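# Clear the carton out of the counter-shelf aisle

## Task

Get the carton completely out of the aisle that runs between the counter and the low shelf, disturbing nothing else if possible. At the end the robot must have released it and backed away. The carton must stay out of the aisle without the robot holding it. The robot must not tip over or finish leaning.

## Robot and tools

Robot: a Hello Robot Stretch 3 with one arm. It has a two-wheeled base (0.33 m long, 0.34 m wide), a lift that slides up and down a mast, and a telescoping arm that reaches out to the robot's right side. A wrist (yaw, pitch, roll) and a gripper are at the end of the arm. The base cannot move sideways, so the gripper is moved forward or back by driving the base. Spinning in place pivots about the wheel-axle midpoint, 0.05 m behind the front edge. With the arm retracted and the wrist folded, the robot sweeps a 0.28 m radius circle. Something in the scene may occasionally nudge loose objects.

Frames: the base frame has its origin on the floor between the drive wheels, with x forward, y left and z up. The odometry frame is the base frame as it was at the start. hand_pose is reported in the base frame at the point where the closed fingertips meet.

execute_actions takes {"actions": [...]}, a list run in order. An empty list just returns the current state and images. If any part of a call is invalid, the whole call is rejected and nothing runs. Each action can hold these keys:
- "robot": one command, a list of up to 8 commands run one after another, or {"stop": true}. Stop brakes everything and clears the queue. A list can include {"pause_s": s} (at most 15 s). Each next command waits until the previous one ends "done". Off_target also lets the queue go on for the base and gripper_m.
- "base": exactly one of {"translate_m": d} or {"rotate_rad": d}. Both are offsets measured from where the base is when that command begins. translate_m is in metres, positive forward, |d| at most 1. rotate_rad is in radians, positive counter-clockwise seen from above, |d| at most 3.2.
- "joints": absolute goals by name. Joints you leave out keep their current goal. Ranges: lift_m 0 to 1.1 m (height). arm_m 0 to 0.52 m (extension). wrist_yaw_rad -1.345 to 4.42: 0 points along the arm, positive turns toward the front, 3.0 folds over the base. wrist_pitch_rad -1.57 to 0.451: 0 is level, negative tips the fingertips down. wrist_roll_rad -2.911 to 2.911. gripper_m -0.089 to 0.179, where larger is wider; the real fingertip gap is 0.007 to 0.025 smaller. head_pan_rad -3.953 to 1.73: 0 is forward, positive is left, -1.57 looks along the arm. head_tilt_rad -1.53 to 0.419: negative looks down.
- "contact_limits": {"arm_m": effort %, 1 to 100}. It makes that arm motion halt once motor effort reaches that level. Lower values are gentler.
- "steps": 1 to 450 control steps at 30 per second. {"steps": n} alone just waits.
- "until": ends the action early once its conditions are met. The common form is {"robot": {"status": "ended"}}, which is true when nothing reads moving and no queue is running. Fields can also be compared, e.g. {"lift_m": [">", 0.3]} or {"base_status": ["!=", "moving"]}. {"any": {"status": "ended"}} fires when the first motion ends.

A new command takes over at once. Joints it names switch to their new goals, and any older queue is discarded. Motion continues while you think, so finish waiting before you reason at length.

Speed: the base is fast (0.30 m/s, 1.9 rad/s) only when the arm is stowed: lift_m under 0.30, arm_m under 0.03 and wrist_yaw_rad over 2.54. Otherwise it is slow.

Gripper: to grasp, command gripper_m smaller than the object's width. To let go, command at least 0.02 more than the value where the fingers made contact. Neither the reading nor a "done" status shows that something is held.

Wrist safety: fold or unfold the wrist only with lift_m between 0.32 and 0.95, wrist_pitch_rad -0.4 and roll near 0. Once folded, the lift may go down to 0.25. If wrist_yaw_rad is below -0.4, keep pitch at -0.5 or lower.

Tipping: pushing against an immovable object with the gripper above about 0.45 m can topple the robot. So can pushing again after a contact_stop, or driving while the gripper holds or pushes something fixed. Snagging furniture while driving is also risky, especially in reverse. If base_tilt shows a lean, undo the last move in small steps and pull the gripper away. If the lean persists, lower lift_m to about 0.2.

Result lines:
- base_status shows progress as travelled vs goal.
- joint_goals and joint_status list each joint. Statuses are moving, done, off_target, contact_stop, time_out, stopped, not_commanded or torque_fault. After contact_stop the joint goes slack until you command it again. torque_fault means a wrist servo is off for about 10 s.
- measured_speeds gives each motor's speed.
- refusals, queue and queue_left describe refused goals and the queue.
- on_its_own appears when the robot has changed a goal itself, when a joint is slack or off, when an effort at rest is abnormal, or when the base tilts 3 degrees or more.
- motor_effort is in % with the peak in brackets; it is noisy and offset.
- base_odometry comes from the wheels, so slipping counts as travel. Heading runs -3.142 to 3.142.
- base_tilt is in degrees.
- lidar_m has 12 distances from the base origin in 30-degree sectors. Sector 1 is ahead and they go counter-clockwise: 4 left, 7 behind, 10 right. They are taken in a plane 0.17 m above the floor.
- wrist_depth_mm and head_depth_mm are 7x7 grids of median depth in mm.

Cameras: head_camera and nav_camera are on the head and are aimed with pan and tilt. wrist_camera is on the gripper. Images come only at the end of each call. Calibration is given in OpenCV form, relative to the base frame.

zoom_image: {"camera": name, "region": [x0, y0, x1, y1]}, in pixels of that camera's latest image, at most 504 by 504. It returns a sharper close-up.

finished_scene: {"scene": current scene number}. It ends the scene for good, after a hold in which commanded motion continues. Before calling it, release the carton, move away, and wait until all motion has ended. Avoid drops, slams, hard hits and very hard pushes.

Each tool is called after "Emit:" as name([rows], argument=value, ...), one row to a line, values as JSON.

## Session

Emit:
execute_actions([
  {"robot":{"joints":{"head_tilt_rad":-0.8}},"steps":100,"until":{"robot":{"status":"ended"}}},
])

Scene clock: 1.00 s.
robot.base_odometry: x=+0.000 y=+0.000 heading=+0.000 (m, m, rad; robot's odometry frame)
robot.turned_by_wheels: +0.000 (rad since the last result)
robot.turned_by_imu: +0.000 (rad since the last result)
robot.base_tilt: forward=+0.9 right=-0.6 (deg)
robot.lidar_m: 0.84 1.37 1.61 0.90 1.04 1.10 1.52 1.41 2.17 2.08 1.08 0.84
robot.head_depth_mm: 2787 2754 1489 1402 1455 1296 1144 / 2846 2702 1435 1205 1421 1290 1141 / 2905 2710 1424 1226 1389 1292 1137 / 2925 2689 1418 1253 1431 1283 1136 / 2577 2636 1989 1459 1468 1287 1136 / 2522 1402 1283 1576 1469 1280 1131 / 3062 1383 1439 1605 1467 1280 1126
robot.base_status: not_commanded
robot.joint_positions: lift_m=+0.563 arm_m=+0.001 wrist_yaw_rad=+3.064 wrist_pitch_rad=-0.477 wrist_roll_rad=+0.003 gripper_m=+0.037 head_pan_rad=+0.010 head_tilt_rad=-0.790
robot.joint_goals: lift_m=+0.563 arm_m=+0.001 wrist_yaw_rad=+3.064 wrist_pitch_rad=-0.477 wrist_roll_rad=+0.003 gripper_m=+0.037 head_pan_rad=+0.010 head_tilt_rad=-0.800
robot.joint_status: lift_m=not_commanded arm_m=not_commanded wrist_yaw_rad=not_commanded wrist_pitch_rad=not_commanded wrist_roll_rad=not_commanded gripper_m=not_commanded head_pan_rad=not_commanded head_tilt_rad=done
robot.measured_speeds: translate_m=+0.000 rotate_rad=+0.000 lift_m=+0.000 arm_m=+0.000 wrist_yaw_rad=+0.000 wrist_pitch_rad=+0.000 wrist_roll_rad=+0.000 head_pan_rad=+0.000 head_tilt_rad=+0.000
robot: refusals=0 queue=done queue_left=0
robot.motor_effort: left_wheel=+0(0) right_wheel=+0(1) lift_m=+26(26) arm_m=+0(0) wrist_yaw_rad=+1(1) wrist_pitch_rad=+6(6) wrist_roll_rad=+0(0) gripper_m=+0(0) head_pan_rad=+1(1) head_tilt_rad=-7(51) (%)
robot.hand_pose: x=-0.0044 y=+0.0697 z=+0.5628 quat_wxyz=(+0.194, +0.694, +0.140, +0.679) (m; robot's base frame)
robot.wrist_depth_mm: - - 915 - - - - / - - 933 - - - - / - - - - - - - / - - - - - - - / 861 865 - 889 898 933 943 / 738 764 - 768 817 806 807 / 655 674 669 691 683 697 711
pictures: head_camera (sideways: a quarter turn clockwise sets it upright), nav_camera (sideways: a quarter turn counterclockwise sets it upright), wrist_camera
camera_calibration (this result's frames):
head_camera: T_world_to_cam=[[-0.746216, 0.0224283, -0.665326, 0.891228], [0.0421142, 0.999021, -0.0135572, 0.0185612], [0.66437, -0.0381363, -0.74643, 0.923329], [0, 0, 0, 1]] pos_world=[0.0508354, -0.0033195, 1.28241]
nav_camera: T_world_to_cam=[[0.717475, 0.0201352, 0.696293, -0.872738], [-0.0191933, -0.998631, 0.0486553, -0.00608653], [0.69632, -0.0482732, -0.716106, 0.886255], [0, 0, 0, 1]] pos_world=[0.00893363, 0.0542769, 1.24263]
wrist_camera: T_world_to_cam=[[0.994531, -0.0833736, 0.0629029, -0.0332288], [-0.00190997, -0.6167, -0.787196, 0.520619], [0.104424, 0.782771, -0.613486, 0.461066], [0, 0, 0, 1]] pos_world=[-0.0141047, -0.0426137, 0.694777]
Images, in order (width x height): head_camera 896x504, nav_camera 672x504, wrist_camera 644x364.

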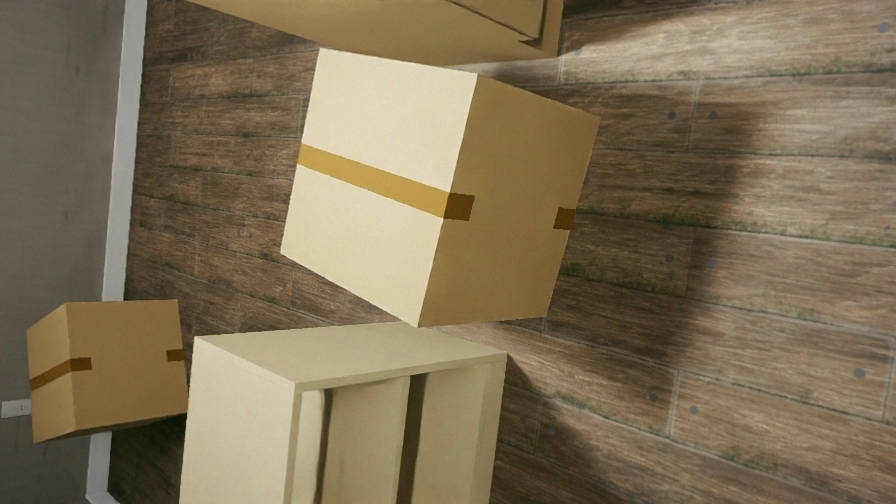

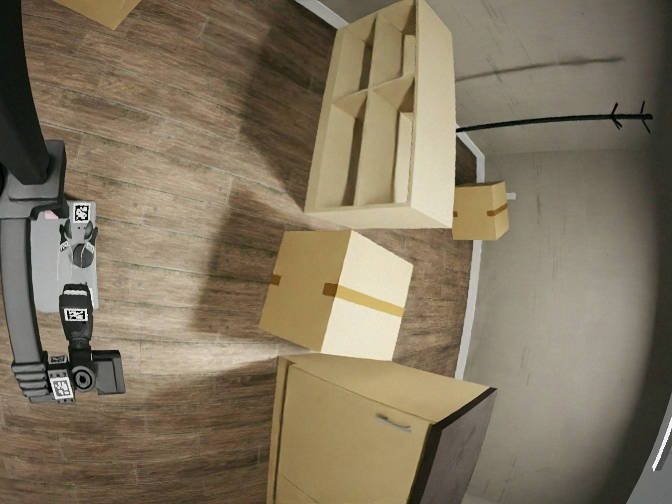

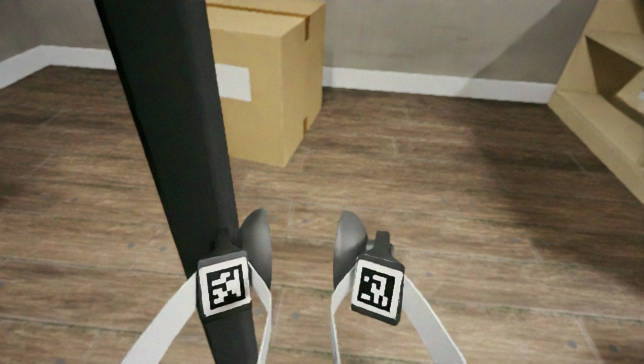

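Emit:
execute_actions([
  {"robot":[{"joints":{"lift_m":0.28,"wrist_pitch_rad":-0.4,"gripper_m":0,"head_pan_rad":-1.57,"head_tilt_rad":-0.95},"base":{"rotate_rad":-0.48}},{"base":{"translate_m":0.38}},{"base":{"rotate_rad":1.82}},{"joints":{"lift_m":0.34}},{"joints":{"wrist_yaw_rad":0}},{"joints":{"lift_m":0.1,"wrist_pitch_rad":0}}],"steps":450,"until":{"robot":{"status":"ended"}}},
])

Scene clock: 31.10 s.
robot.base_odometry: x=+0.337 y=-0.175 heading=+1.340 (m, m, rad; robot's odometry frame)
robot.turned_by_wheels: +1.340 (rad since the last result)
robot.turned_by_imu: +1.318 (rad since the last result)
robot.base_tilt: forward=+0.9 right=-0.5 (deg)
robot.lidar_m: 1.71 1.13 1.45 1.49 1.94 2.16 2.07 0.79 0.58 0.46 0.50 1.23
robot.head_depth_mm: 739 623 712 939 1334 1232 1117 / 781 763 791 954 1329 1228 1131 / 2366 1153 1220 1296 1348 1230 - / 2553 2075 1185 1027 1059 1241 - / 2508 2082 1182 1025 1074 1220 1107 / 2485 2062 1174 1023 1097 1218 1102 / 2487 2050 1190 1016 1115 1214 1094
robot.base_status: done (rotate_rad +1.8199 of +1.8200)
robot.joint_positions: lift_m=+0.105 arm_m=+0.001 wrist_yaw_rad=+0.003 wrist_pitch_rad=-0.025 wrist_roll_rad=+0.003 gripper_m=+0.000 head_pan_rad=-1.563 head_tilt_rad=-0.939
robot.joint_goals: lift_m=+0.100 arm_m=+0.001 wrist_yaw_rad=+0.000 wrist_pitch_rad=+0.000 wrist_roll_rad=+0.003 gripper_m=+0.000 head_pan_rad=-1.570 head_tilt_rad=-0.950
robot.joint_status: lift_m=moving arm_m=not_commanded wrist_yaw_rad=done wrist_pitch_rad=moving wrist_roll_rad=not_commanded gripper_m=done head_pan_rad=done head_tilt_rad=done
robot.measured_speeds: translate_m=+0.000 rotate_rad=+0.000 lift_m=-0.048 arm_m=+0.000 wrist_yaw_rad=+0.000 wrist_pitch_rad=+0.000 wrist_roll_rad=+0.000 head_pan_rad=+0.000 head_tilt_rad=+0.000
robot: refusals=0 queue=running queue_left=0
robot.motor_effort: left_wheel=-2(9) right_wheel=+1(10) lift_m=+19(33) arm_m=+0(0) wrist_yaw_rad=-1(3) wrist_pitch_rad=+10(11) wrist_roll_rad=+0(0) gripper_m=-2(79) head_pan_rad=-4(50) head_tilt_rad=-7(26) (%)
robot.hand_pose: x=-0.0208 y=-0.4019 z=+0.2134 quat_wxyz=(+0.706, +0.010, -0.708, -0.008) (m; robot's base frame)
robot.wrist_depth_mm: 207 203 199 196 195 332 281 / 216 212 207 203 201 333 289 / 221 215 213 209 434 329 297 / 231 225 220 216 435 329 312 / 239 234 229 222 433 347 323 / 248 245 238 - 473 396 402 / 258 252 248 241 400 405 415
pictures: head_camera (sideways: a quarter turn clockwise sets it upright), nav_camera (sideways: a quarter turn counterclockwise sets it upright), wrist_camera
camera_calibration (this result's frames):
head_camera: T_world_to_cam=[[0.0237572, 0.836652, -0.547219, 0.732653], [0.998886, -0.0421948, -0.0211463, 0.0226017], [-0.0407819, -0.546107, -0.836722, 1.04503], [0, 0, 0, 1]] pos_world=[0.0026359, -0.0413251, 1.2758]
nav_camera: T_world_to_cam=[[0.0189192, -0.812935, 0.582047, -0.719617], [-0.998521, 0.0143169, 0.0524526, -0.00504642], [-0.0509737, -0.582179, -0.811461, 1.01481], [0, 0, 0, 1]] pos_world=[0.0603041, 0.0058696, 1.24259]
wrist_camera: T_world_to_cam=[[-0.99809, 0.0297827, 0.0541181, -0.028342], [-0.0466828, 0.210073, -0.976571, 0.326462], [-0.0404537, -0.977232, -0.208281, -0.179303], [0, 0, 0, 1]] pos_world=[-0.0203012, -0.242958, 0.283001]
Images, in order (width x height): head_camera 896x504, nav_camera 672x504, wrist_camera 644x364.

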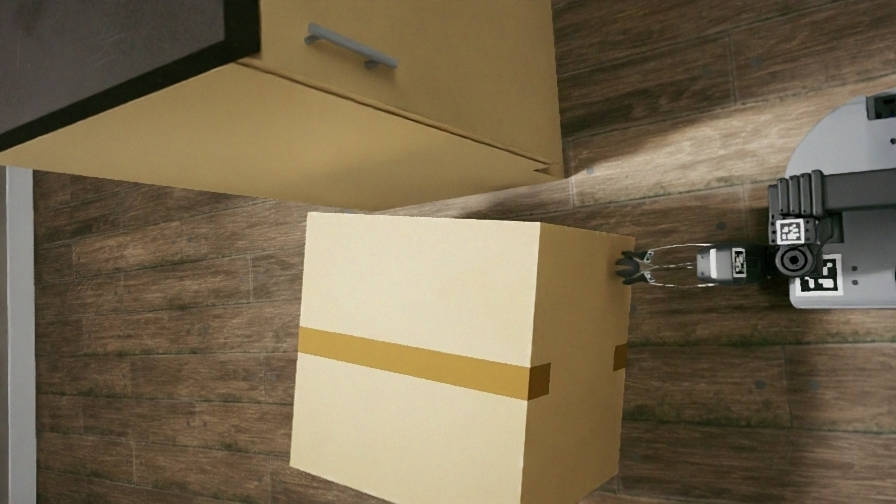

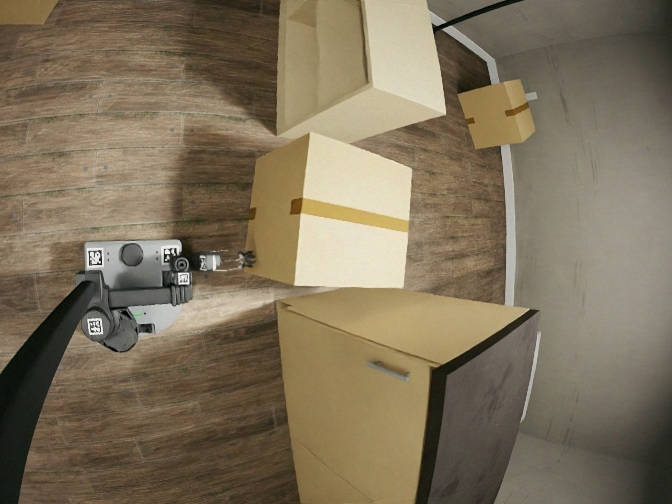

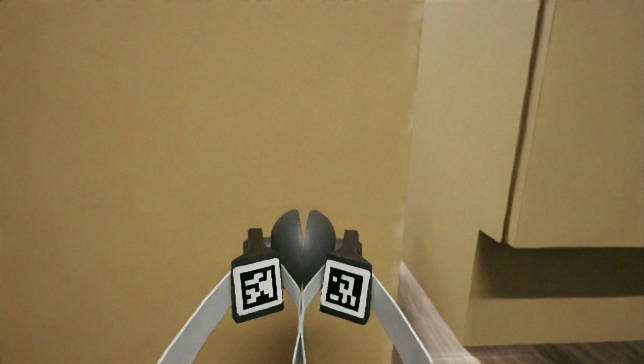

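Emit:
execute_actions([
  {"robot":[{"joints":{"arm_m":0.22},"base":{"translate_m":-0.04},"contact_limits":{"arm_m":100}},{"joints":{"arm_m":0.03,"wrist_yaw_rad":0}},{"base":{"translate_m":0.34}}],"steps":450,"until":{"robot":{"status":"ended"}}},
])

Scene clock: 44.53 s.
robot.base_odometry: x=+0.406 y=+0.117 heading=+1.340 (m, m, rad; robot's odometry frame)
robot.turned_by_wheels: +0.000 (rad since the last result)
robot.turned_by_imu: -0.019 (rad since the last result)
robot.base_tilt: forward=+0.9 right=-0.5 (deg)
robot.lidar_m: 1.41 0.90 0.93 1.46 1.83 2.48 2.37 0.78 0.56 0.49 0.62 0.97
robot.head_depth_mm: 2496 1219 1231 1152 1353 1234 1121 / 2570 2106 1194 1079 1332 1233 1133 / 2535 2088 1192 1047 1306 1224 - / 2540 2093 1186 1031 1151 1246 - / 2505 2063 1180 1208 1334 1218 1106 / 2488 2060 1719 1313 1308 1215 1106 / 2173 2041 913 1090 1313 1207 1103
robot.base_status: done (translate_m +0.3400 of +0.3400)
robot.joint_positions: lift_m=+0.100 arm_m=+0.030 wrist_yaw_rad=-0.002 wrist_pitch_rad=-0.025 wrist_roll_rad=+0.003 gripper_m=+0.000 head_pan_rad=-1.563 head_tilt_rad=-0.939
robot.joint_goals: lift_m=+0.100 arm_m=+0.030 wrist_yaw_rad=+0.000 wrist_pitch_rad=+0.000 wrist_roll_rad=+0.003 gripper_m=+0.000 head_pan_rad=-1.570 head_tilt_rad=-0.950
robot.joint_status: lift_m=done arm_m=done wrist_yaw_rad=done wrist_pitch_rad=done wrist_roll_rad=not_commanded gripper_m=done head_pan_rad=done head_tilt_rad=done
robot.measured_speeds: translate_m=+0.000 rotate_rad=+0.000 lift_m=+0.000 arm_m=+0.000 wrist_yaw_rad=+0.000 wrist_pitch_rad=+0.000 wrist_roll_rad=+0.000 head_pan_rad=+0.000 head_tilt_rad=+0.000
robot: refusals=0 queue=done queue_left=0
robot.motor_effort: left_wheel=+0(19) right_wheel=-1(26) lift_m=+19(23) arm_m=-3(44) wrist_yaw_rad=+1(83) wrist_pitch_rad=+9(10) wrist_roll_rad=+0(1) gripper_m=-2(14) head_pan_rad=-4(4) head_tilt_rad=-7(7) (%)
robot.hand_pose: x=-0.0219 y=-0.4308 z=+0.2086 quat_wxyz=(+0.706, +0.008, -0.708, -0.010) (m; robot's base frame)
robot.wrist_depth_mm: 312 479 390 208 229 256 287 / 312 472 415 215 237 267 300 / 333 483 443 222 248 277 315 / 329 485 483 230 256 291 331 / 341 477 613 243 265 302 348 / 334 456 535 - 281 322 368 / 335 389 366 259 297 333 390
pictures: head_camera (sideways: a quarter turn clockwise sets it upright), nav_camera (sideways: a quarter turn counterclockwise sets it upright), wrist_camera
camera_calibration (this result's frames):
head_camera: T_world_to_cam=[[0.023757, 0.836694, -0.547155, 0.732568], [0.998886, -0.0421933, -0.0211501, 0.0226066], [-0.0407824, -0.546043, -0.836764, 1.04508], [0, 0, 0, 1]] pos_world=[0.00263588, -0.0413231, 1.27579]
nav_camera: T_world_to_cam=[[0.0189194, -0.81298, 0.581984, -0.719535], [-0.998521, 0.014313, 0.0524543, -0.0050486], [-0.0509742, -0.582116, -0.811506, 1.01487], [0, 0, 0, 1]] pos_world=[0.060304, 0.00587418, 1.24259]
wrist_camera: T_world_to_cam=[[-0.99793, 0.0340786, 0.0545364, -0.0265506], [-0.0462056, 0.209873, -0.976636, 0.327715], [-0.0447281, -0.977134, -0.207864, -0.208689], [0, 0, 0, 1]] pos_world=[-0.0206876, -0.271791, 0.278127]
Images, in order (width x height): head_camera 896x504, nav_camera 672x504, wrist_camera 644x364.

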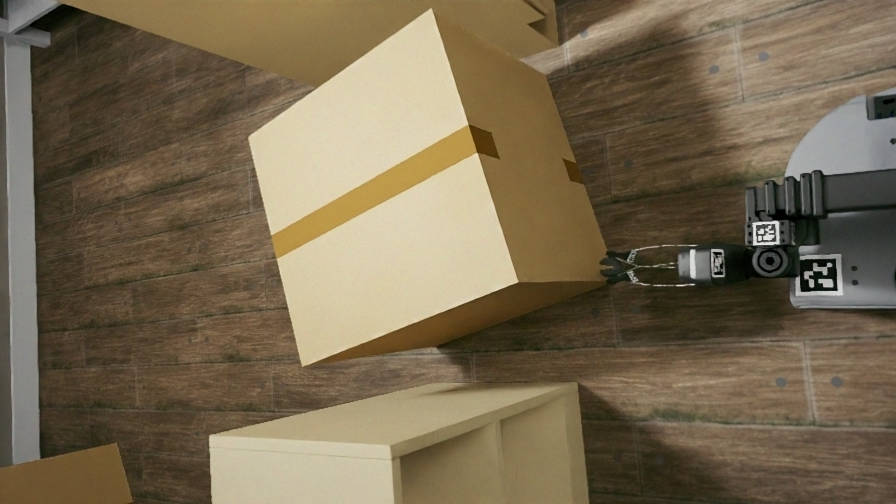

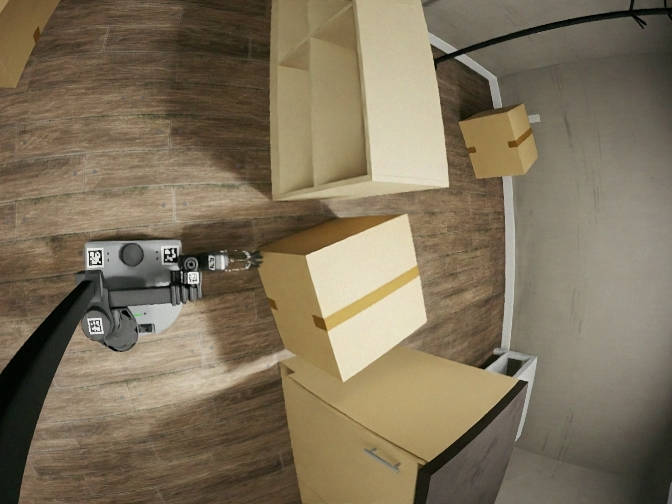

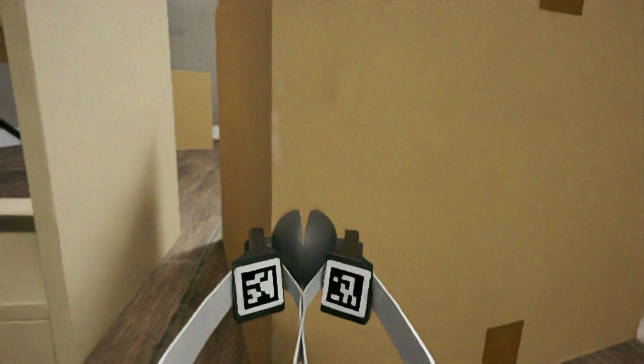

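Emit:
execute_actions([
  {"robot":[{"joints":{"arm_m":0.14},"base":{"translate_m":-0.015},"contact_limits":{"arm_m":100}},{"joints":{"arm_m":0.34},"base":{"rotate_rad":0.13},"contact_limits":{"arm_m":100}},{"joints":{"arm_m":0.12,"wrist_yaw_rad":0}},{"base":{"translate_m":-0.31}}],"steps":450,"until":{"robot":{"status":"ended"}}},
])

Scene clock: 63.57 s.
robot.base_odometry: x=+0.371 y=-0.206 heading=+1.470 (m, m, rad; robot's odometry frame)
robot.turned_by_wheels: +0.130 (rad since the last result)
robot.turned_by_imu: +0.125 (rad since the last result)
robot.base_tilt: forward=+0.9 right=-0.5 (deg)
robot.lidar_m: 1.74 1.18 1.53 1.92 2.03 2.06 1.61 0.66 0.54 0.60 0.70 1.24
robot.head_depth_mm: 747 647 667 803 1127 1236 1116 / 973 946 932 921 1134 1235 1131 / 2543 2102 1272 1448 1347 1244 - / 2520 2077 1183 1084 1337 1189 - / 2485 2064 1176 1085 1333 1220 1106 / 2464 2057 1171 1134 1350 1213 1105 / 2263 2047 1698 1259 1358 1215 1099
robot.base_status: done (translate_m -0.3100 of -0.3100)
robot.joint_positions: lift_m=+0.100 arm_m=+0.120 wrist_yaw_rad=+0.001 wrist_pitch_rad=-0.025 wrist_roll_rad=+0.003 gripper_m=+0.000 head_pan_rad=-1.563 head_tilt_rad=-0.939
robot.joint_goals: lift_m=+0.100 arm_m=+0.120 wrist_yaw_rad=+0.000 wrist_pitch_rad=+0.000 wrist_roll_rad=+0.003 gripper_m=+0.000 head_pan_rad=-1.570 head_tilt_rad=-0.950
robot.joint_status: lift_m=done arm_m=done wrist_yaw_rad=done wrist_pitch_rad=done wrist_roll_rad=not_commanded gripper_m=done head_pan_rad=done head_tilt_rad=done
robot.measured_speeds: translate_m=+0.000 rotate_rad=+0.000 lift_m=+0.000 arm_m=+0.000 wrist_yaw_rad=+0.000 wrist_pitch_rad=+0.000 wrist_roll_rad=+0.000 head_pan_rad=+0.000 head_tilt_rad=+0.000
robot: refusals=0 queue=done queue_left=0
robot.motor_effort: left_wheel=-1(16) right_wheel=+1(26) lift_m=+20(20) arm_m=-3(48) wrist_yaw_rad=-1(74) wrist_pitch_rad=+9(13) wrist_roll_rad=+0(0) gripper_m=-2(11) head_pan_rad=-4(4) head_tilt_rad=-7(7) (%)
robot.hand_pose: x=-0.0211 y=-0.5208 z=+0.2086 quat_wxyz=(+0.706, +0.010, -0.708, -0.009) (m; robot's base frame)
robot.wrist_depth_mm: 286 252 224 201 376 402 266 / 296 260 232 210 423 401 263 / 307 270 242 218 482 399 265 / 322 281 248 226 549 391 263 / 340 294 262 231 541 388 257 / 357 311 276 - 510 382 256 / 366 326 275 251 403 380 255
pictures: head_camera (sideways: a quarter turn clockwise sets it upright), nav_camera (sideways: a quarter turn counterclockwise sets it upright), wrist_camera
camera_calibration (this result's frames):
head_camera: T_world_to_cam=[[0.0237568, 0.836704, -0.54714, 0.732549], [0.998886, -0.0421928, -0.021151, 0.0226078], [-0.0407825, -0.546028, -0.836774, 1.04509], [0, 0, 0, 1]] pos_world=[0.00263588, -0.0413226, 1.27579]
nav_camera: T_world_to_cam=[[0.0189196, -0.81299, 0.58197, -0.719517], [-0.998521, 0.0143119, 0.0524547, -0.00504909], [-0.0509742, -0.582102, -0.811517, 1.01488], [0, 0, 0, 1]] pos_world=[0.060304, 0.00587523, 1.24259]
wrist_camera: T_world_to_cam=[[-0.998057, 0.0309341, 0.0540937, -0.0242248], [-0.0464364, 0.20966, -0.976671, 0.34655], [-0.0415537, -0.977285, -0.207816, -0.296618], [0, 0, 0, 1]] pos_world=[-0.0204108, -0.361788, 0.278134]
Images, in order (width x height): head_camera 896x504, nav_camera 672x504, wrist_camera 644x364.

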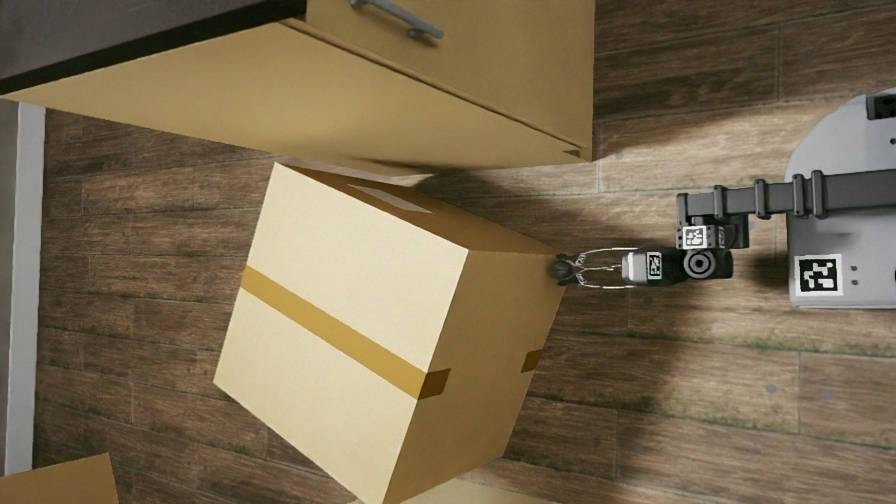

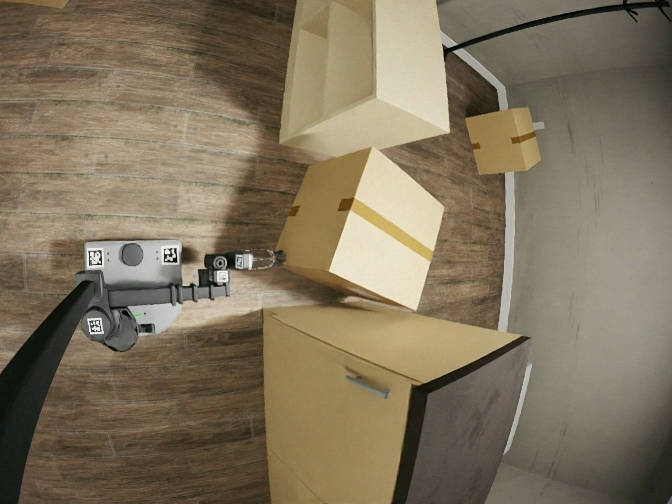

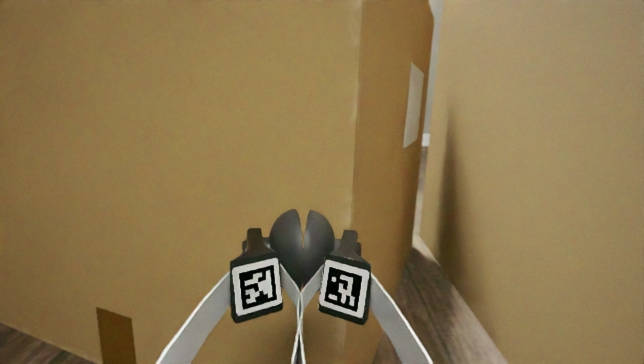

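Emit:
execute_actions([
  {"robot":[{"joints":{"arm_m":0.22},"contact_limits":{"arm_m":100}},{"joints":{"arm_m":0.44},"base":{"rotate_rad":-0.12},"contact_limits":{"arm_m":100}},{"joints":{"arm_m":0.0,"wrist_yaw_rad":0}},{"base":{"rotate_rad":-0.55}},{"base":{"translate_m":0.31}},{"base":{"rotate_rad":0.6}}],"steps":450,"until":{"robot":{"status":"ended"}}},
  {"steps":200,"until":{"robot":{"status":"ended"}}},
])

Scene clock: 86.53 s.
robot.base_odometry: x=+0.587 y=+0.016 heading=+1.400 (m, m, rad; robot's odometry frame)
robot.turned_by_wheels: -0.070 (rad since the last result)
robot.turned_by_imu: -0.058 (rad since the last result)
robot.base_tilt: forward=+0.9 right=-0.5 (deg)
robot.lidar_m: 1.48 1.09 1.08 1.65 2.17 2.36 1.27 0.57 0.63 0.56 0.47 0.93
robot.head_depth_mm: 2472 2115 1218 1160 1248 1239 1120 / 2471 2091 1195 1110 1375 1231 1129 / 2448 2100 1188 1079 1333 1225 - / 2426 2069 1184 1052 1306 1246 - / 2438 2065 1203 1253 1340 1222 1103 / 2409 2073 1742 1503 1312 1211 1100 / 1959 2053 947 851 981 1192 1096
robot.base_status: done (rotate_rad +0.5999 of +0.6000)
robot.joint_positions: lift_m=+0.100 arm_m=+0.002 wrist_yaw_rad=-0.001 wrist_pitch_rad=-0.025 wrist_roll_rad=+0.003 gripper_m=+0.000 head_pan_rad=-1.563 head_tilt_rad=-0.939
robot.joint_goals: lift_m=+0.100 arm_m=+0.000 wrist_yaw_rad=+0.000 wrist_pitch_rad=+0.000 wrist_roll_rad=+0.003 gripper_m=+0.000 head_pan_rad=-1.570 head_tilt_rad=-0.950
robot.joint_status: lift_m=done arm_m=done wrist_yaw_rad=done wrist_pitch_rad=done wrist_roll_rad=not_commanded gripper_m=done head_pan_rad=done head_tilt_rad=done
robot.measured_speeds: translate_m=+0.000 rotate_rad=+0.000 lift_m=+0.000 arm_m=+0.000 wrist_yaw_rad=+0.000 wrist_pitch_rad=+0.000 wrist_roll_rad=+0.000 head_pan_rad=+0.000 head_tilt_rad=+0.000
robot: refusals=0 queue=done queue_left=0
robot.motor_effort: left_wheel=-2(22) right_wheel=+2(33) lift_m=+19(19) arm_m=-3(41) wrist_yaw_rad=+2(99) wrist_pitch_rad=+9(20) wrist_roll_rad=+0(1) gripper_m=-2(13) head_pan_rad=-4(5) head_tilt_rad=-7(7) (%)
robot.hand_pose: x=-0.0218 y=-0.4021 z=+0.2086 quat_wxyz=(+0.706, +0.008, -0.708, -0.010) (m; robot's base frame)
robot.wrist_depth_mm: 342 - 564 296 325 357 392 / 347 - 595 308 337 376 409 / 349 - 657 319 351 383 431 / 349 895 730 328 361 405 447 / 352 537 639 348 374 424 468 / 348 475 537 - 400 442 470 / 351 392 372 368 396 418 421
pictures: head_camera (sideways: a quarter turn clockwise sets it upright), nav_camera (sideways: a quarter turn counterclockwise sets it upright), wrist_camera
camera_calibration (this result's frames):
head_camera: T_world_to_cam=[[0.0237821, 0.836712, -0.547126, 0.732531], [0.998884, -0.0422227, -0.0211518, 0.0226089], [-0.0407991, -0.546013, -0.836783, 1.04511], [0, 0, 0, 1]] pos_world=[0.00263463, -0.0413221, 1.27579]
nav_camera: T_world_to_cam=[[0.018895, -0.813, 0.581956, -0.719499], [-0.99852, 0.0143413, 0.052455, -0.00504957], [-0.050992, -0.582086, -0.811526, 1.01489], [0, 0, 0, 1]] pos_world=[0.0603042, 0.00587459, 1.24259]
wrist_camera: T_world_to_cam=[[-0.997939, 0.0338945, 0.0544934, -0.0275442], [-0.0462157, 0.209571, -0.976701, 0.321676], [-0.0445251, -0.977206, -0.207573, -0.180783], [0, 0, 0, 1]] pos_world=[-0.0206703, -0.243143, 0.278156]
Images, in order (width x height): head_camera 896x504, nav_camera 672x504, wrist_camera 644x364.

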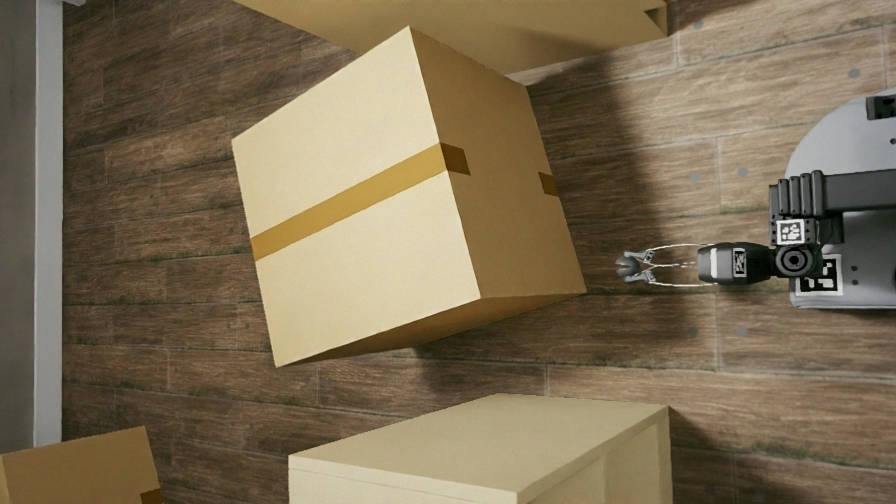

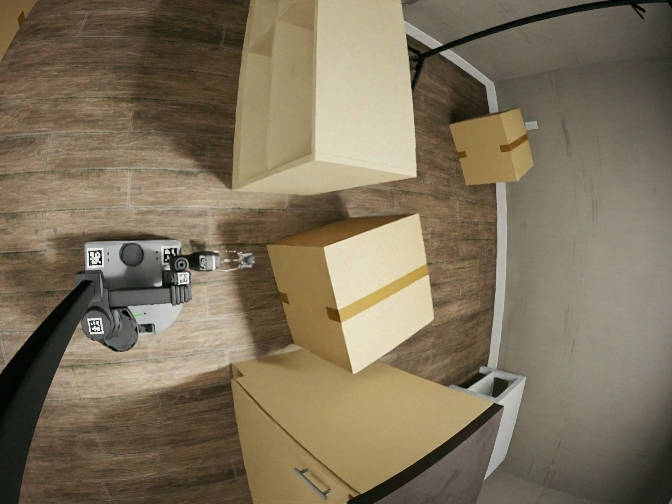

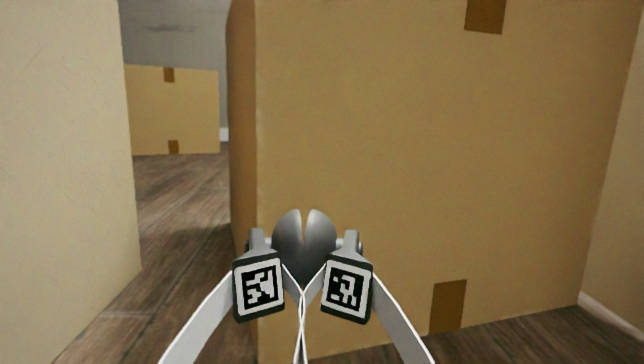

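Emit:
execute_actions([
  {"robot":[{"joints":{"arm_m":0.22},"contact_limits":{"arm_m":100}},{"joints":{"arm_m":0.41},"base":{"rotate_rad":0.1},"contact_limits":{"arm_m":100}},{"joints":{"arm_m":0.19,"wrist_yaw_rad":0}},{"base":{"translate_m":-0.3}}],"steps":450,"until":{"robot":{"status":"ended"}}},
])

Scene clock: 103.27 s.
robot.base_odometry: x=+0.566 y=-0.283 heading=+1.501 (m, m, rad; robot's odometry frame)
robot.turned_by_wheels: +0.101 (rad since the last result)
robot.turned_by_imu: +0.093 (rad since the last result)
robot.base_tilt: forward=+0.9 right=-0.5 (deg)
robot.lidar_m: 1.78 1.33 1.74 2.12 1.84 2.03 0.86 0.38 0.34 0.67 0.70 0.66
robot.head_depth_mm: 734 621 546 526 596 1000 1123 / 2406 851 817 782 753 1022 1134 / 2400 2097 1368 1489 1312 1195 - / 2411 2085 1183 1190 1385 1201 - / 2427 2070 1176 1170 1354 1230 1107 / 2413 2047 1172 1276 1350 1214 1103 / 2335 2057 1178 1447 1349 1213 1099
robot.base_status: done (translate_m -0.3000 of -0.3000)
robot.joint_positions: lift_m=+0.100 arm_m=+0.190 wrist_yaw_rad=+0.001 wrist_pitch_rad=-0.025 wrist_roll_rad=+0.003 gripper_m=+0.000 head_pan_rad=-1.563 head_tilt_rad=-0.939
robot.joint_goals: lift_m=+0.100 arm_m=+0.190 wrist_yaw_rad=+0.000 wrist_pitch_rad=+0.000 wrist_roll_rad=+0.003 gripper_m=+0.000 head_pan_rad=-1.570 head_tilt_rad=-0.950
robot.joint_status: lift_m=done arm_m=done wrist_yaw_rad=done wrist_pitch_rad=done wrist_roll_rad=not_commanded gripper_m=done head_pan_rad=done head_tilt_rad=done
robot.measured_speeds: translate_m=+0.000 rotate_rad=+0.000 lift_m=+0.000 arm_m=+0.000 wrist_yaw_rad=+0.000 wrist_pitch_rad=+0.000 wrist_roll_rad=+0.000 head_pan_rad=+0.000 head_tilt_rad=+0.000
robot: refusals=0 queue=done queue_left=0
robot.motor_effort: left_wheel=-1(20) right_wheel=+1(33) lift_m=+19(19) arm_m=-3(51) wrist_yaw_rad=-1(82) wrist_pitch_rad=+9(12) wrist_roll_rad=+0(0) gripper_m=-3(12) head_pan_rad=-3(4) head_tilt_rad=-7(7) (%)
robot.hand_pose: x=-0.0211 y=-0.5908 z=+0.2086 quat_wxyz=(+0.706, +0.010, -0.708, -0.009) (m; robot's base frame)
robot.wrist_depth_mm: 283 251 222 203 399 373 243 / 292 261 231 212 451 367 239 / 309 270 238 217 513 370 236 / 321 285 250 225 598 361 233 / 335 292 260 232 633 355 232 / 354 304 277 - 510 355 230 / 365 325 276 252 399 342 228
pictures: head_camera (sideways: a quarter turn clockwise sets it upright), nav_camera (sideways: a quarter turn counterclockwise sets it upright), wrist_camera
camera_calibration (this result's frames):
head_camera: T_world_to_cam=[[0.0237818, 0.836761, -0.547052, 0.732434], [0.998884, -0.0422209, -0.0211562, 0.0226146], [-0.0407997, -0.545938, -0.836831, 1.04517], [0, 0, 0, 1]] pos_world=[0.00263461, -0.0413197, 1.27579]
nav_camera: T_world_to_cam=[[0.0188953, -0.813052, 0.581884, -0.719404], [-0.99852, 0.0143367, 0.052457, -0.00505207], [-0.0509925, -0.582014, -0.811578, 1.01496], [0, 0, 0, 1]] pos_world=[0.0603041, 0.00587985, 1.24259]
wrist_camera: T_world_to_cam=[[-0.998063, 0.0309166, 0.0539837, -0.0220417], [-0.0463317, 0.209674, -0.976673, 0.361234], [-0.0415144, -0.977282, -0.207836, -0.365022], [0, 0, 0, 1]] pos_world=[-0.0204161, -0.43179, 0.278133]
Images, in order (width x height): head_camera 896x504, nav_camera 672x504, wrist_camera 644x364.

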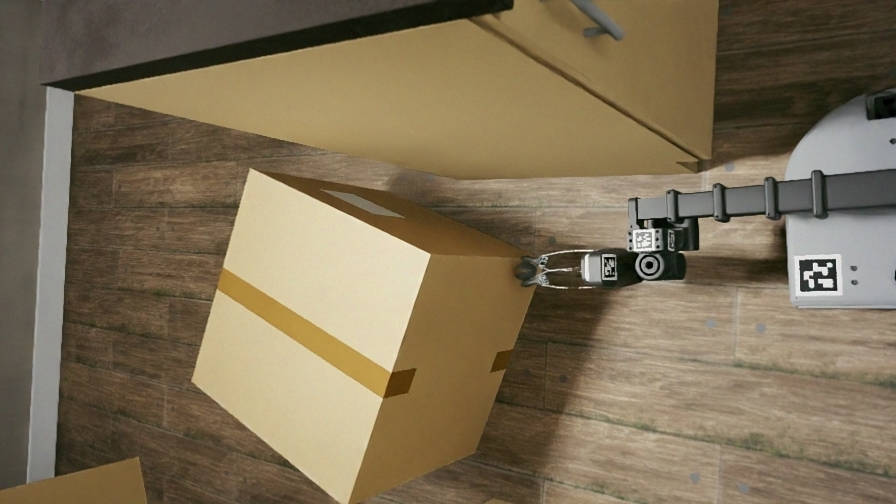

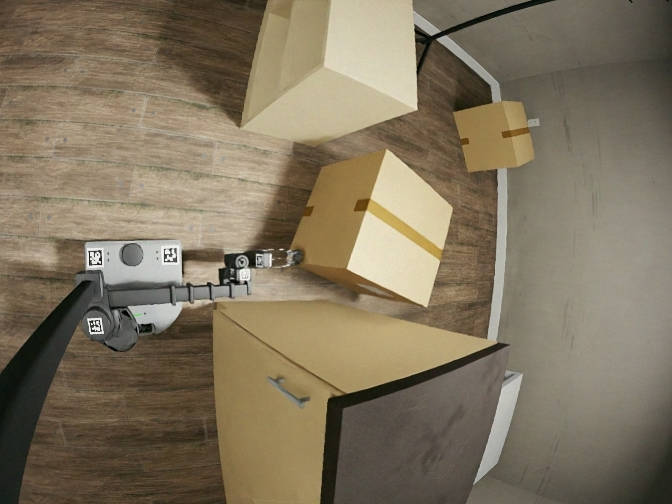

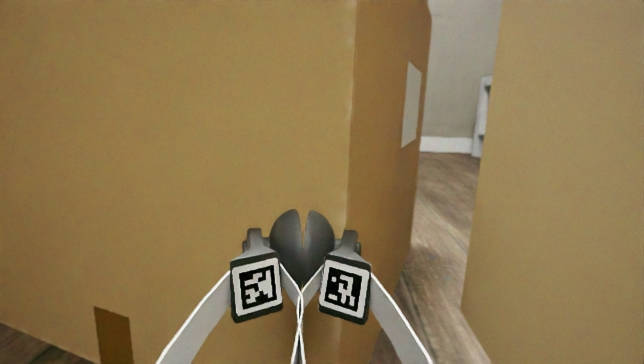

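Emit:
execute_actions([
  {"robot":[{"joints":{"arm_m":0.3},"contact_limits":{"arm_m":100}},{"joints":{"arm_m":0.52},"base":{"rotate_rad":-0.1},"contact_limits":{"arm_m":100}},{"joints":{"arm_m":0.0,"wrist_yaw_rad":0},"base":{"translate_m":0.13}},{"base":{"rotate_rad":-0.5}},{"base":{"translate_m":0.19}},{"base":{"rotate_rad":0.5},"joints":{"arm_m":0.1}}],"steps":450,"until":{"robot":{"status":"ended"}}},
  {"steps":200,"until":{"robot":{"status":"ended"}}},
])

Scene clock: 130.63 s.
robot.base_odometry: x=+0.706 y=-0.006 heading=+1.401 (m, m, rad; robot's odometry frame)
robot.turned_by_wheels: -0.100 (rad since the last result)
robot.turned_by_imu: -0.091 (rad since the last result)
robot.base_tilt: forward=+0.9 right=-0.5 (deg)
robot.lidar_m: 1.47 1.23 1.17 1.78 2.30 2.37 0.80 0.51 0.65 0.71 0.37 0.89
robot.head_depth_mm: 2417 2121 1788 1215 1234 1196 1116 / 2393 2112 1218 1468 1374 1232 1136 / 2372 1397 1189 1351 1366 1246 - / 2385 2074 1186 1244 1369 1229 - / 2372 2084 1224 1462 1365 1212 1106 / 2344 2060 1751 1524 1308 1201 1103 / 1912 1994 1740 880 863 1117 1100
robot.base_status: done (rotate_rad +0.4999 of +0.5000)
robot.joint_positions: lift_m=+0.100 arm_m=+0.100 wrist_yaw_rad=-0.001 wrist_pitch_rad=-0.025 wrist_roll_rad=+0.003 gripper_m=+0.000 head_pan_rad=-1.563 head_tilt_rad=-0.939
robot.joint_goals: lift_m=+0.100 arm_m=+0.100 wrist_yaw_rad=+0.000 wrist_pitch_rad=+0.000 wrist_roll_rad=+0.003 gripper_m=+0.000 head_pan_rad=-1.570 head_tilt_rad=-0.950
robot.joint_status: lift_m=done arm_m=done wrist_yaw_rad=done wrist_pitch_rad=done wrist_roll_rad=not_commanded gripper_m=done head_pan_rad=done head_tilt_rad=done
robot.measured_speeds: translate_m=+0.000 rotate_rad=+0.000 lift_m=+0.000 arm_m=+0.000 wrist_yaw_rad=+0.000 wrist_pitch_rad=+0.000 wrist_roll_rad=+0.000 head_pan_rad=+0.000 head_tilt_rad=+0.000
robot: refusals=0 queue=done queue_left=0
robot.motor_effort: left_wheel=-2(27) right_wheel=+1(42) lift_m=+19(19) arm_m=+3(43) wrist_yaw_rad=+2(91) wrist_pitch_rad=+9(21) wrist_roll_rad=+0(1) gripper_m=-2(13) head_pan_rad=-5(3) head_tilt_rad=-7(7) (%)
robot.hand_pose: x=-0.0218 y=-0.5003 z=+0.2087 quat_wxyz=(+0.706, +0.008, -0.708, -0.009) (m; robot's base frame)
robot.wrist_depth_mm: - - 635 347 384 425 - / - - 657 360 400 444 - / - - 695 371 416 466 - / - - 750 387 426 485 - / 676 705 653 408 447 507 721 / 494 493 535 - 467 516 488 / 384 394 396 413 406 417 426
pictures: head_camera (sideways: a quarter turn clockwise sets it upright), nav_camera (sideways: a quarter turn counterclockwise sets it upright), wrist_camera
camera_calibration (this result's frames):
head_camera: T_world_to_cam=[[0.0237818, 0.836761, -0.547052, 0.732434], [0.998884, -0.0422209, -0.0211562, 0.0226146], [-0.0407997, -0.545938, -0.836831, 1.04517], [0, 0, 0, 1]] pos_world=[0.00263461, -0.0413197, 1.27579]
nav_camera: T_world_to_cam=[[0.0188953, -0.813052, 0.581884, -0.719405], [-0.99852, 0.0143367, 0.052457, -0.00505207], [-0.0509925, -0.582014, -0.811578, 1.01496], [0, 0, 0, 1]] pos_world=[0.0603041, 0.00587985, 1.24259]
wrist_camera: T_world_to_cam=[[-0.997949, 0.0337058, 0.0544153, -0.024247], [-0.0461849, 0.20943, -0.976732, 0.342218], [-0.0443177, -0.977243, -0.207444, -0.27673], [0, 0, 0, 1]] pos_world=[-0.020656, -0.341286, 0.278169]
Images, in order (width x height): head_camera 896x504, nav_camera 672x504, wrist_camera 644x364.

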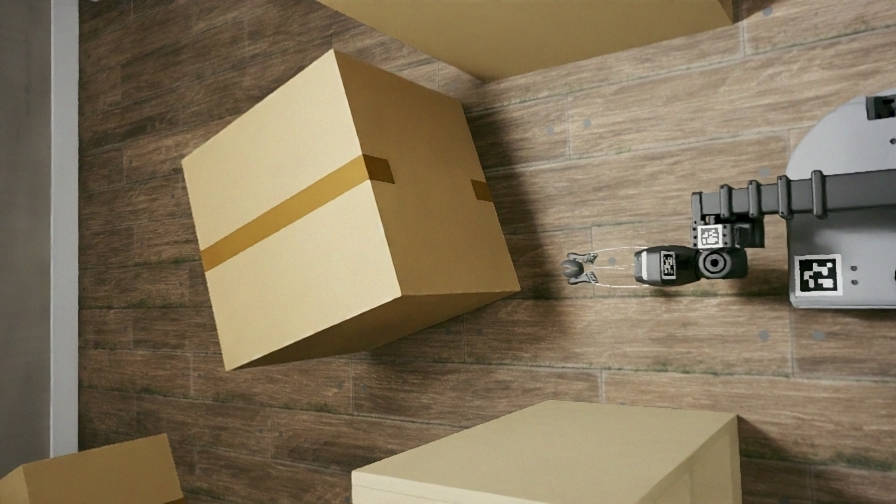

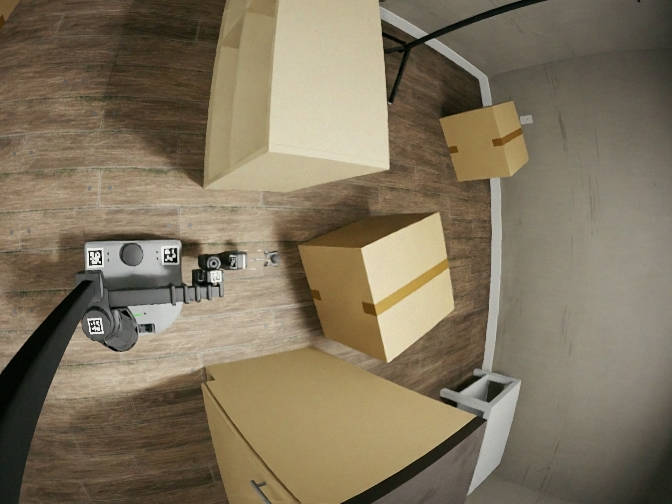

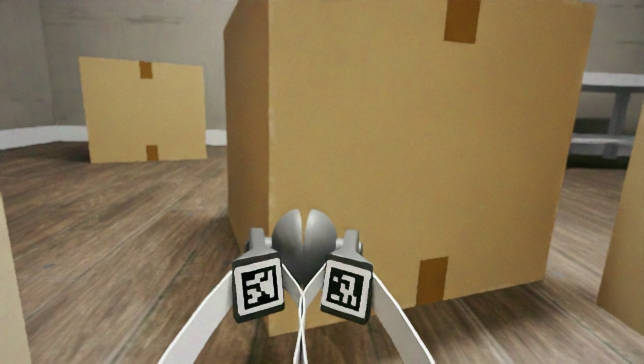

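Emit:
execute_actions([
  {"robot":[{"joints":{"arm_m":0.36},"contact_limits":{"arm_m":100}},{"joints":{"arm_m":0.52},"base":{"translate_m":0.05},"contact_limits":{"arm_m":100}},{"joints":{"arm_m":0.35,"wrist_yaw_rad":0}},{"base":{"translate_m":-0.3}}],"steps":450,"until":{"robot":{"status":"ended"}}},
])

Scene clock: 147.00 s.
robot.base_odometry: x=+0.664 y=-0.252 heading=+1.401 (m, m, rad; robot's odometry frame)
robot.turned_by_wheels: +0.000 (rad since the last result)
robot.turned_by_imu: -0.001 (rad since the last result)
robot.base_tilt: forward=+0.9 right=-0.5 (deg)
robot.lidar_m: 1.13 1.35 1.46 1.82 2.30 2.12 0.83 0.29 0.30 0.78 0.71 0.57
robot.head_depth_mm: 2206 607 551 559 568 745 1116 / 2338 742 758 778 794 886 1130 / 2397 2084 1739 1287 1299 1204 - / 2357 1419 1254 1484 1323 1224 - / 2346 1380 1227 1445 1353 1217 1107 / 2347 1373 1228 1463 1348 1217 1101 / 2336 2041 1248 1498 1349 1211 1099
robot.base_status: done (translate_m -0.3000 of -0.3000)
robot.joint_positions: lift_m=+0.100 arm_m=+0.350 wrist_yaw_rad=+0.002 wrist_pitch_rad=-0.025 wrist_roll_rad=+0.003 gripper_m=+0.000 head_pan_rad=-1.563 head_tilt_rad=-0.939
robot.joint_goals: lift_m=+0.100 arm_m=+0.350 wrist_yaw_rad=+0.000 wrist_pitch_rad=+0.000 wrist_roll_rad=+0.003 gripper_m=+0.000 head_pan_rad=-1.570 head_tilt_rad=-0.950
robot.joint_status: lift_m=done arm_m=done wrist_yaw_rad=done wrist_pitch_rad=done wrist_roll_rad=not_commanded gripper_m=done head_pan_rad=done head_tilt_rad=done
robot.measured_speeds: translate_m=+0.000 rotate_rad=+0.000 lift_m=+0.000 arm_m=+0.000 wrist_yaw_rad=+0.000 wrist_pitch_rad=+0.000 wrist_roll_rad=+0.000 head_pan_rad=+0.000 head_tilt_rad=+0.000
robot: refusals=0 queue=done queue_left=0
robot.motor_effort: left_wheel=+0(28) right_wheel=+0(41) lift_m=+19(19) arm_m=-3(48) wrist_yaw_rad=-2(94) wrist_pitch_rad=+9(14) wrist_roll_rad=+0(0) gripper_m=-2(12) head_pan_rad=-4(3) head_tilt_rad=-7(7) (%)
robot.hand_pose: x=-0.0210 y=-0.7508 z=+0.2085 quat_wxyz=(+0.706, +0.010, -0.708, -0.009) (m; robot's base frame)
robot.wrist_depth_mm: 263 254 245 237 - - - / 274 263 254 246 - - - / 282 271 264 252 - - - / 294 280 272 261 - - - / 305 293 281 264 734 756 669 / 319 304 295 - 531 544 207 / 330 317 301 294 410 410 206
pictures: head_camera (sideways: a quarter turn clockwise sets it upright), nav_camera (sideways: a quarter turn counterclockwise sets it upright), wrist_camera
camera_calibration (this result's frames):
head_camera: T_world_to_cam=[[0.0237819, 0.836761, -0.547052, 0.732434], [0.998884, -0.0422211, -0.0211562, 0.0226146], [-0.0407998, -0.545938, -0.836832, 1.04517], [0, 0, 0, 1]] pos_world=[0.0026346, -0.0413197, 1.27579]
nav_camera: T_world_to_cam=[[0.0188952, -0.813052, 0.581884, -0.719404], [-0.99852, 0.0143368, 0.052457, -0.00505207], [-0.0509926, -0.582014, -0.811578, 1.01496], [0, 0, 0, 1]] pos_world=[0.0603041, 0.00587985, 1.24259]
wrist_camera: T_world_to_cam=[[-0.998052, 0.0307137, 0.0543052, -0.0172647], [-0.0466816, 0.209838, -0.976621, 0.394843], [-0.041391, -0.977254, -0.207996, -0.521329], [0, 0, 0, 1]] pos_world=[-0.0203775, -0.591794, 0.278115]
Images, in order (width x height): head_camera 896x504, nav_camera 672x504, wrist_camera 644x364.

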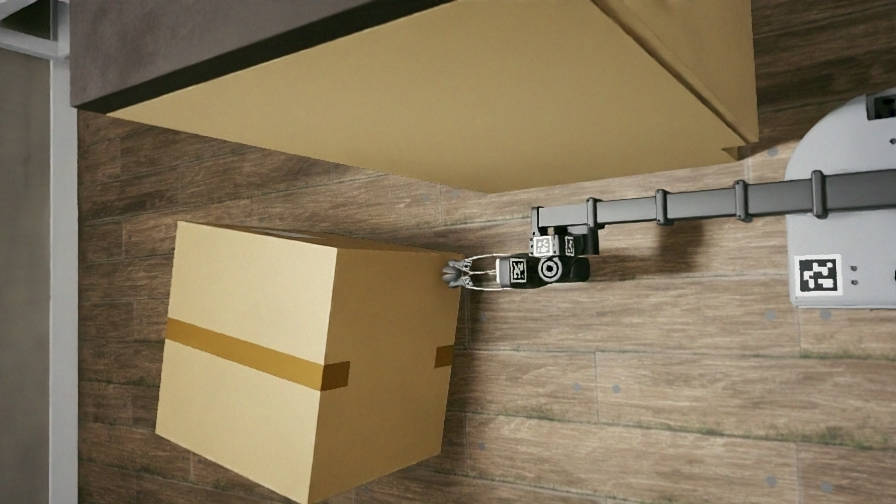

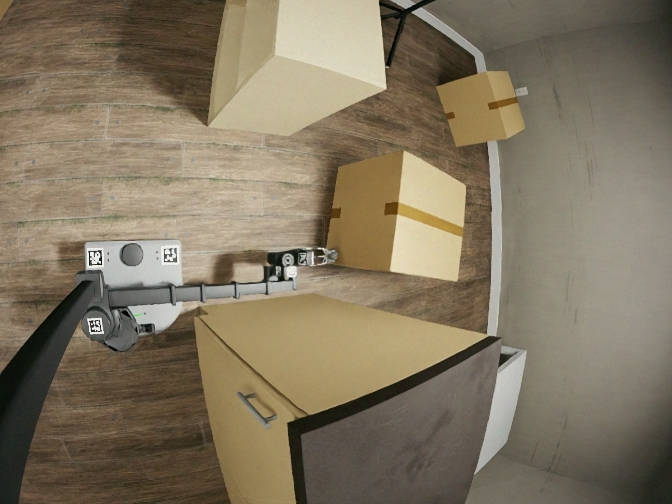

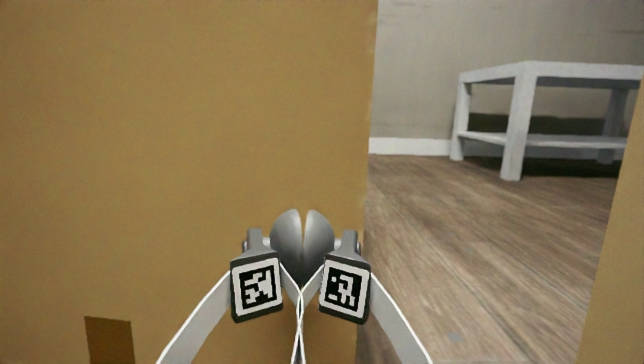

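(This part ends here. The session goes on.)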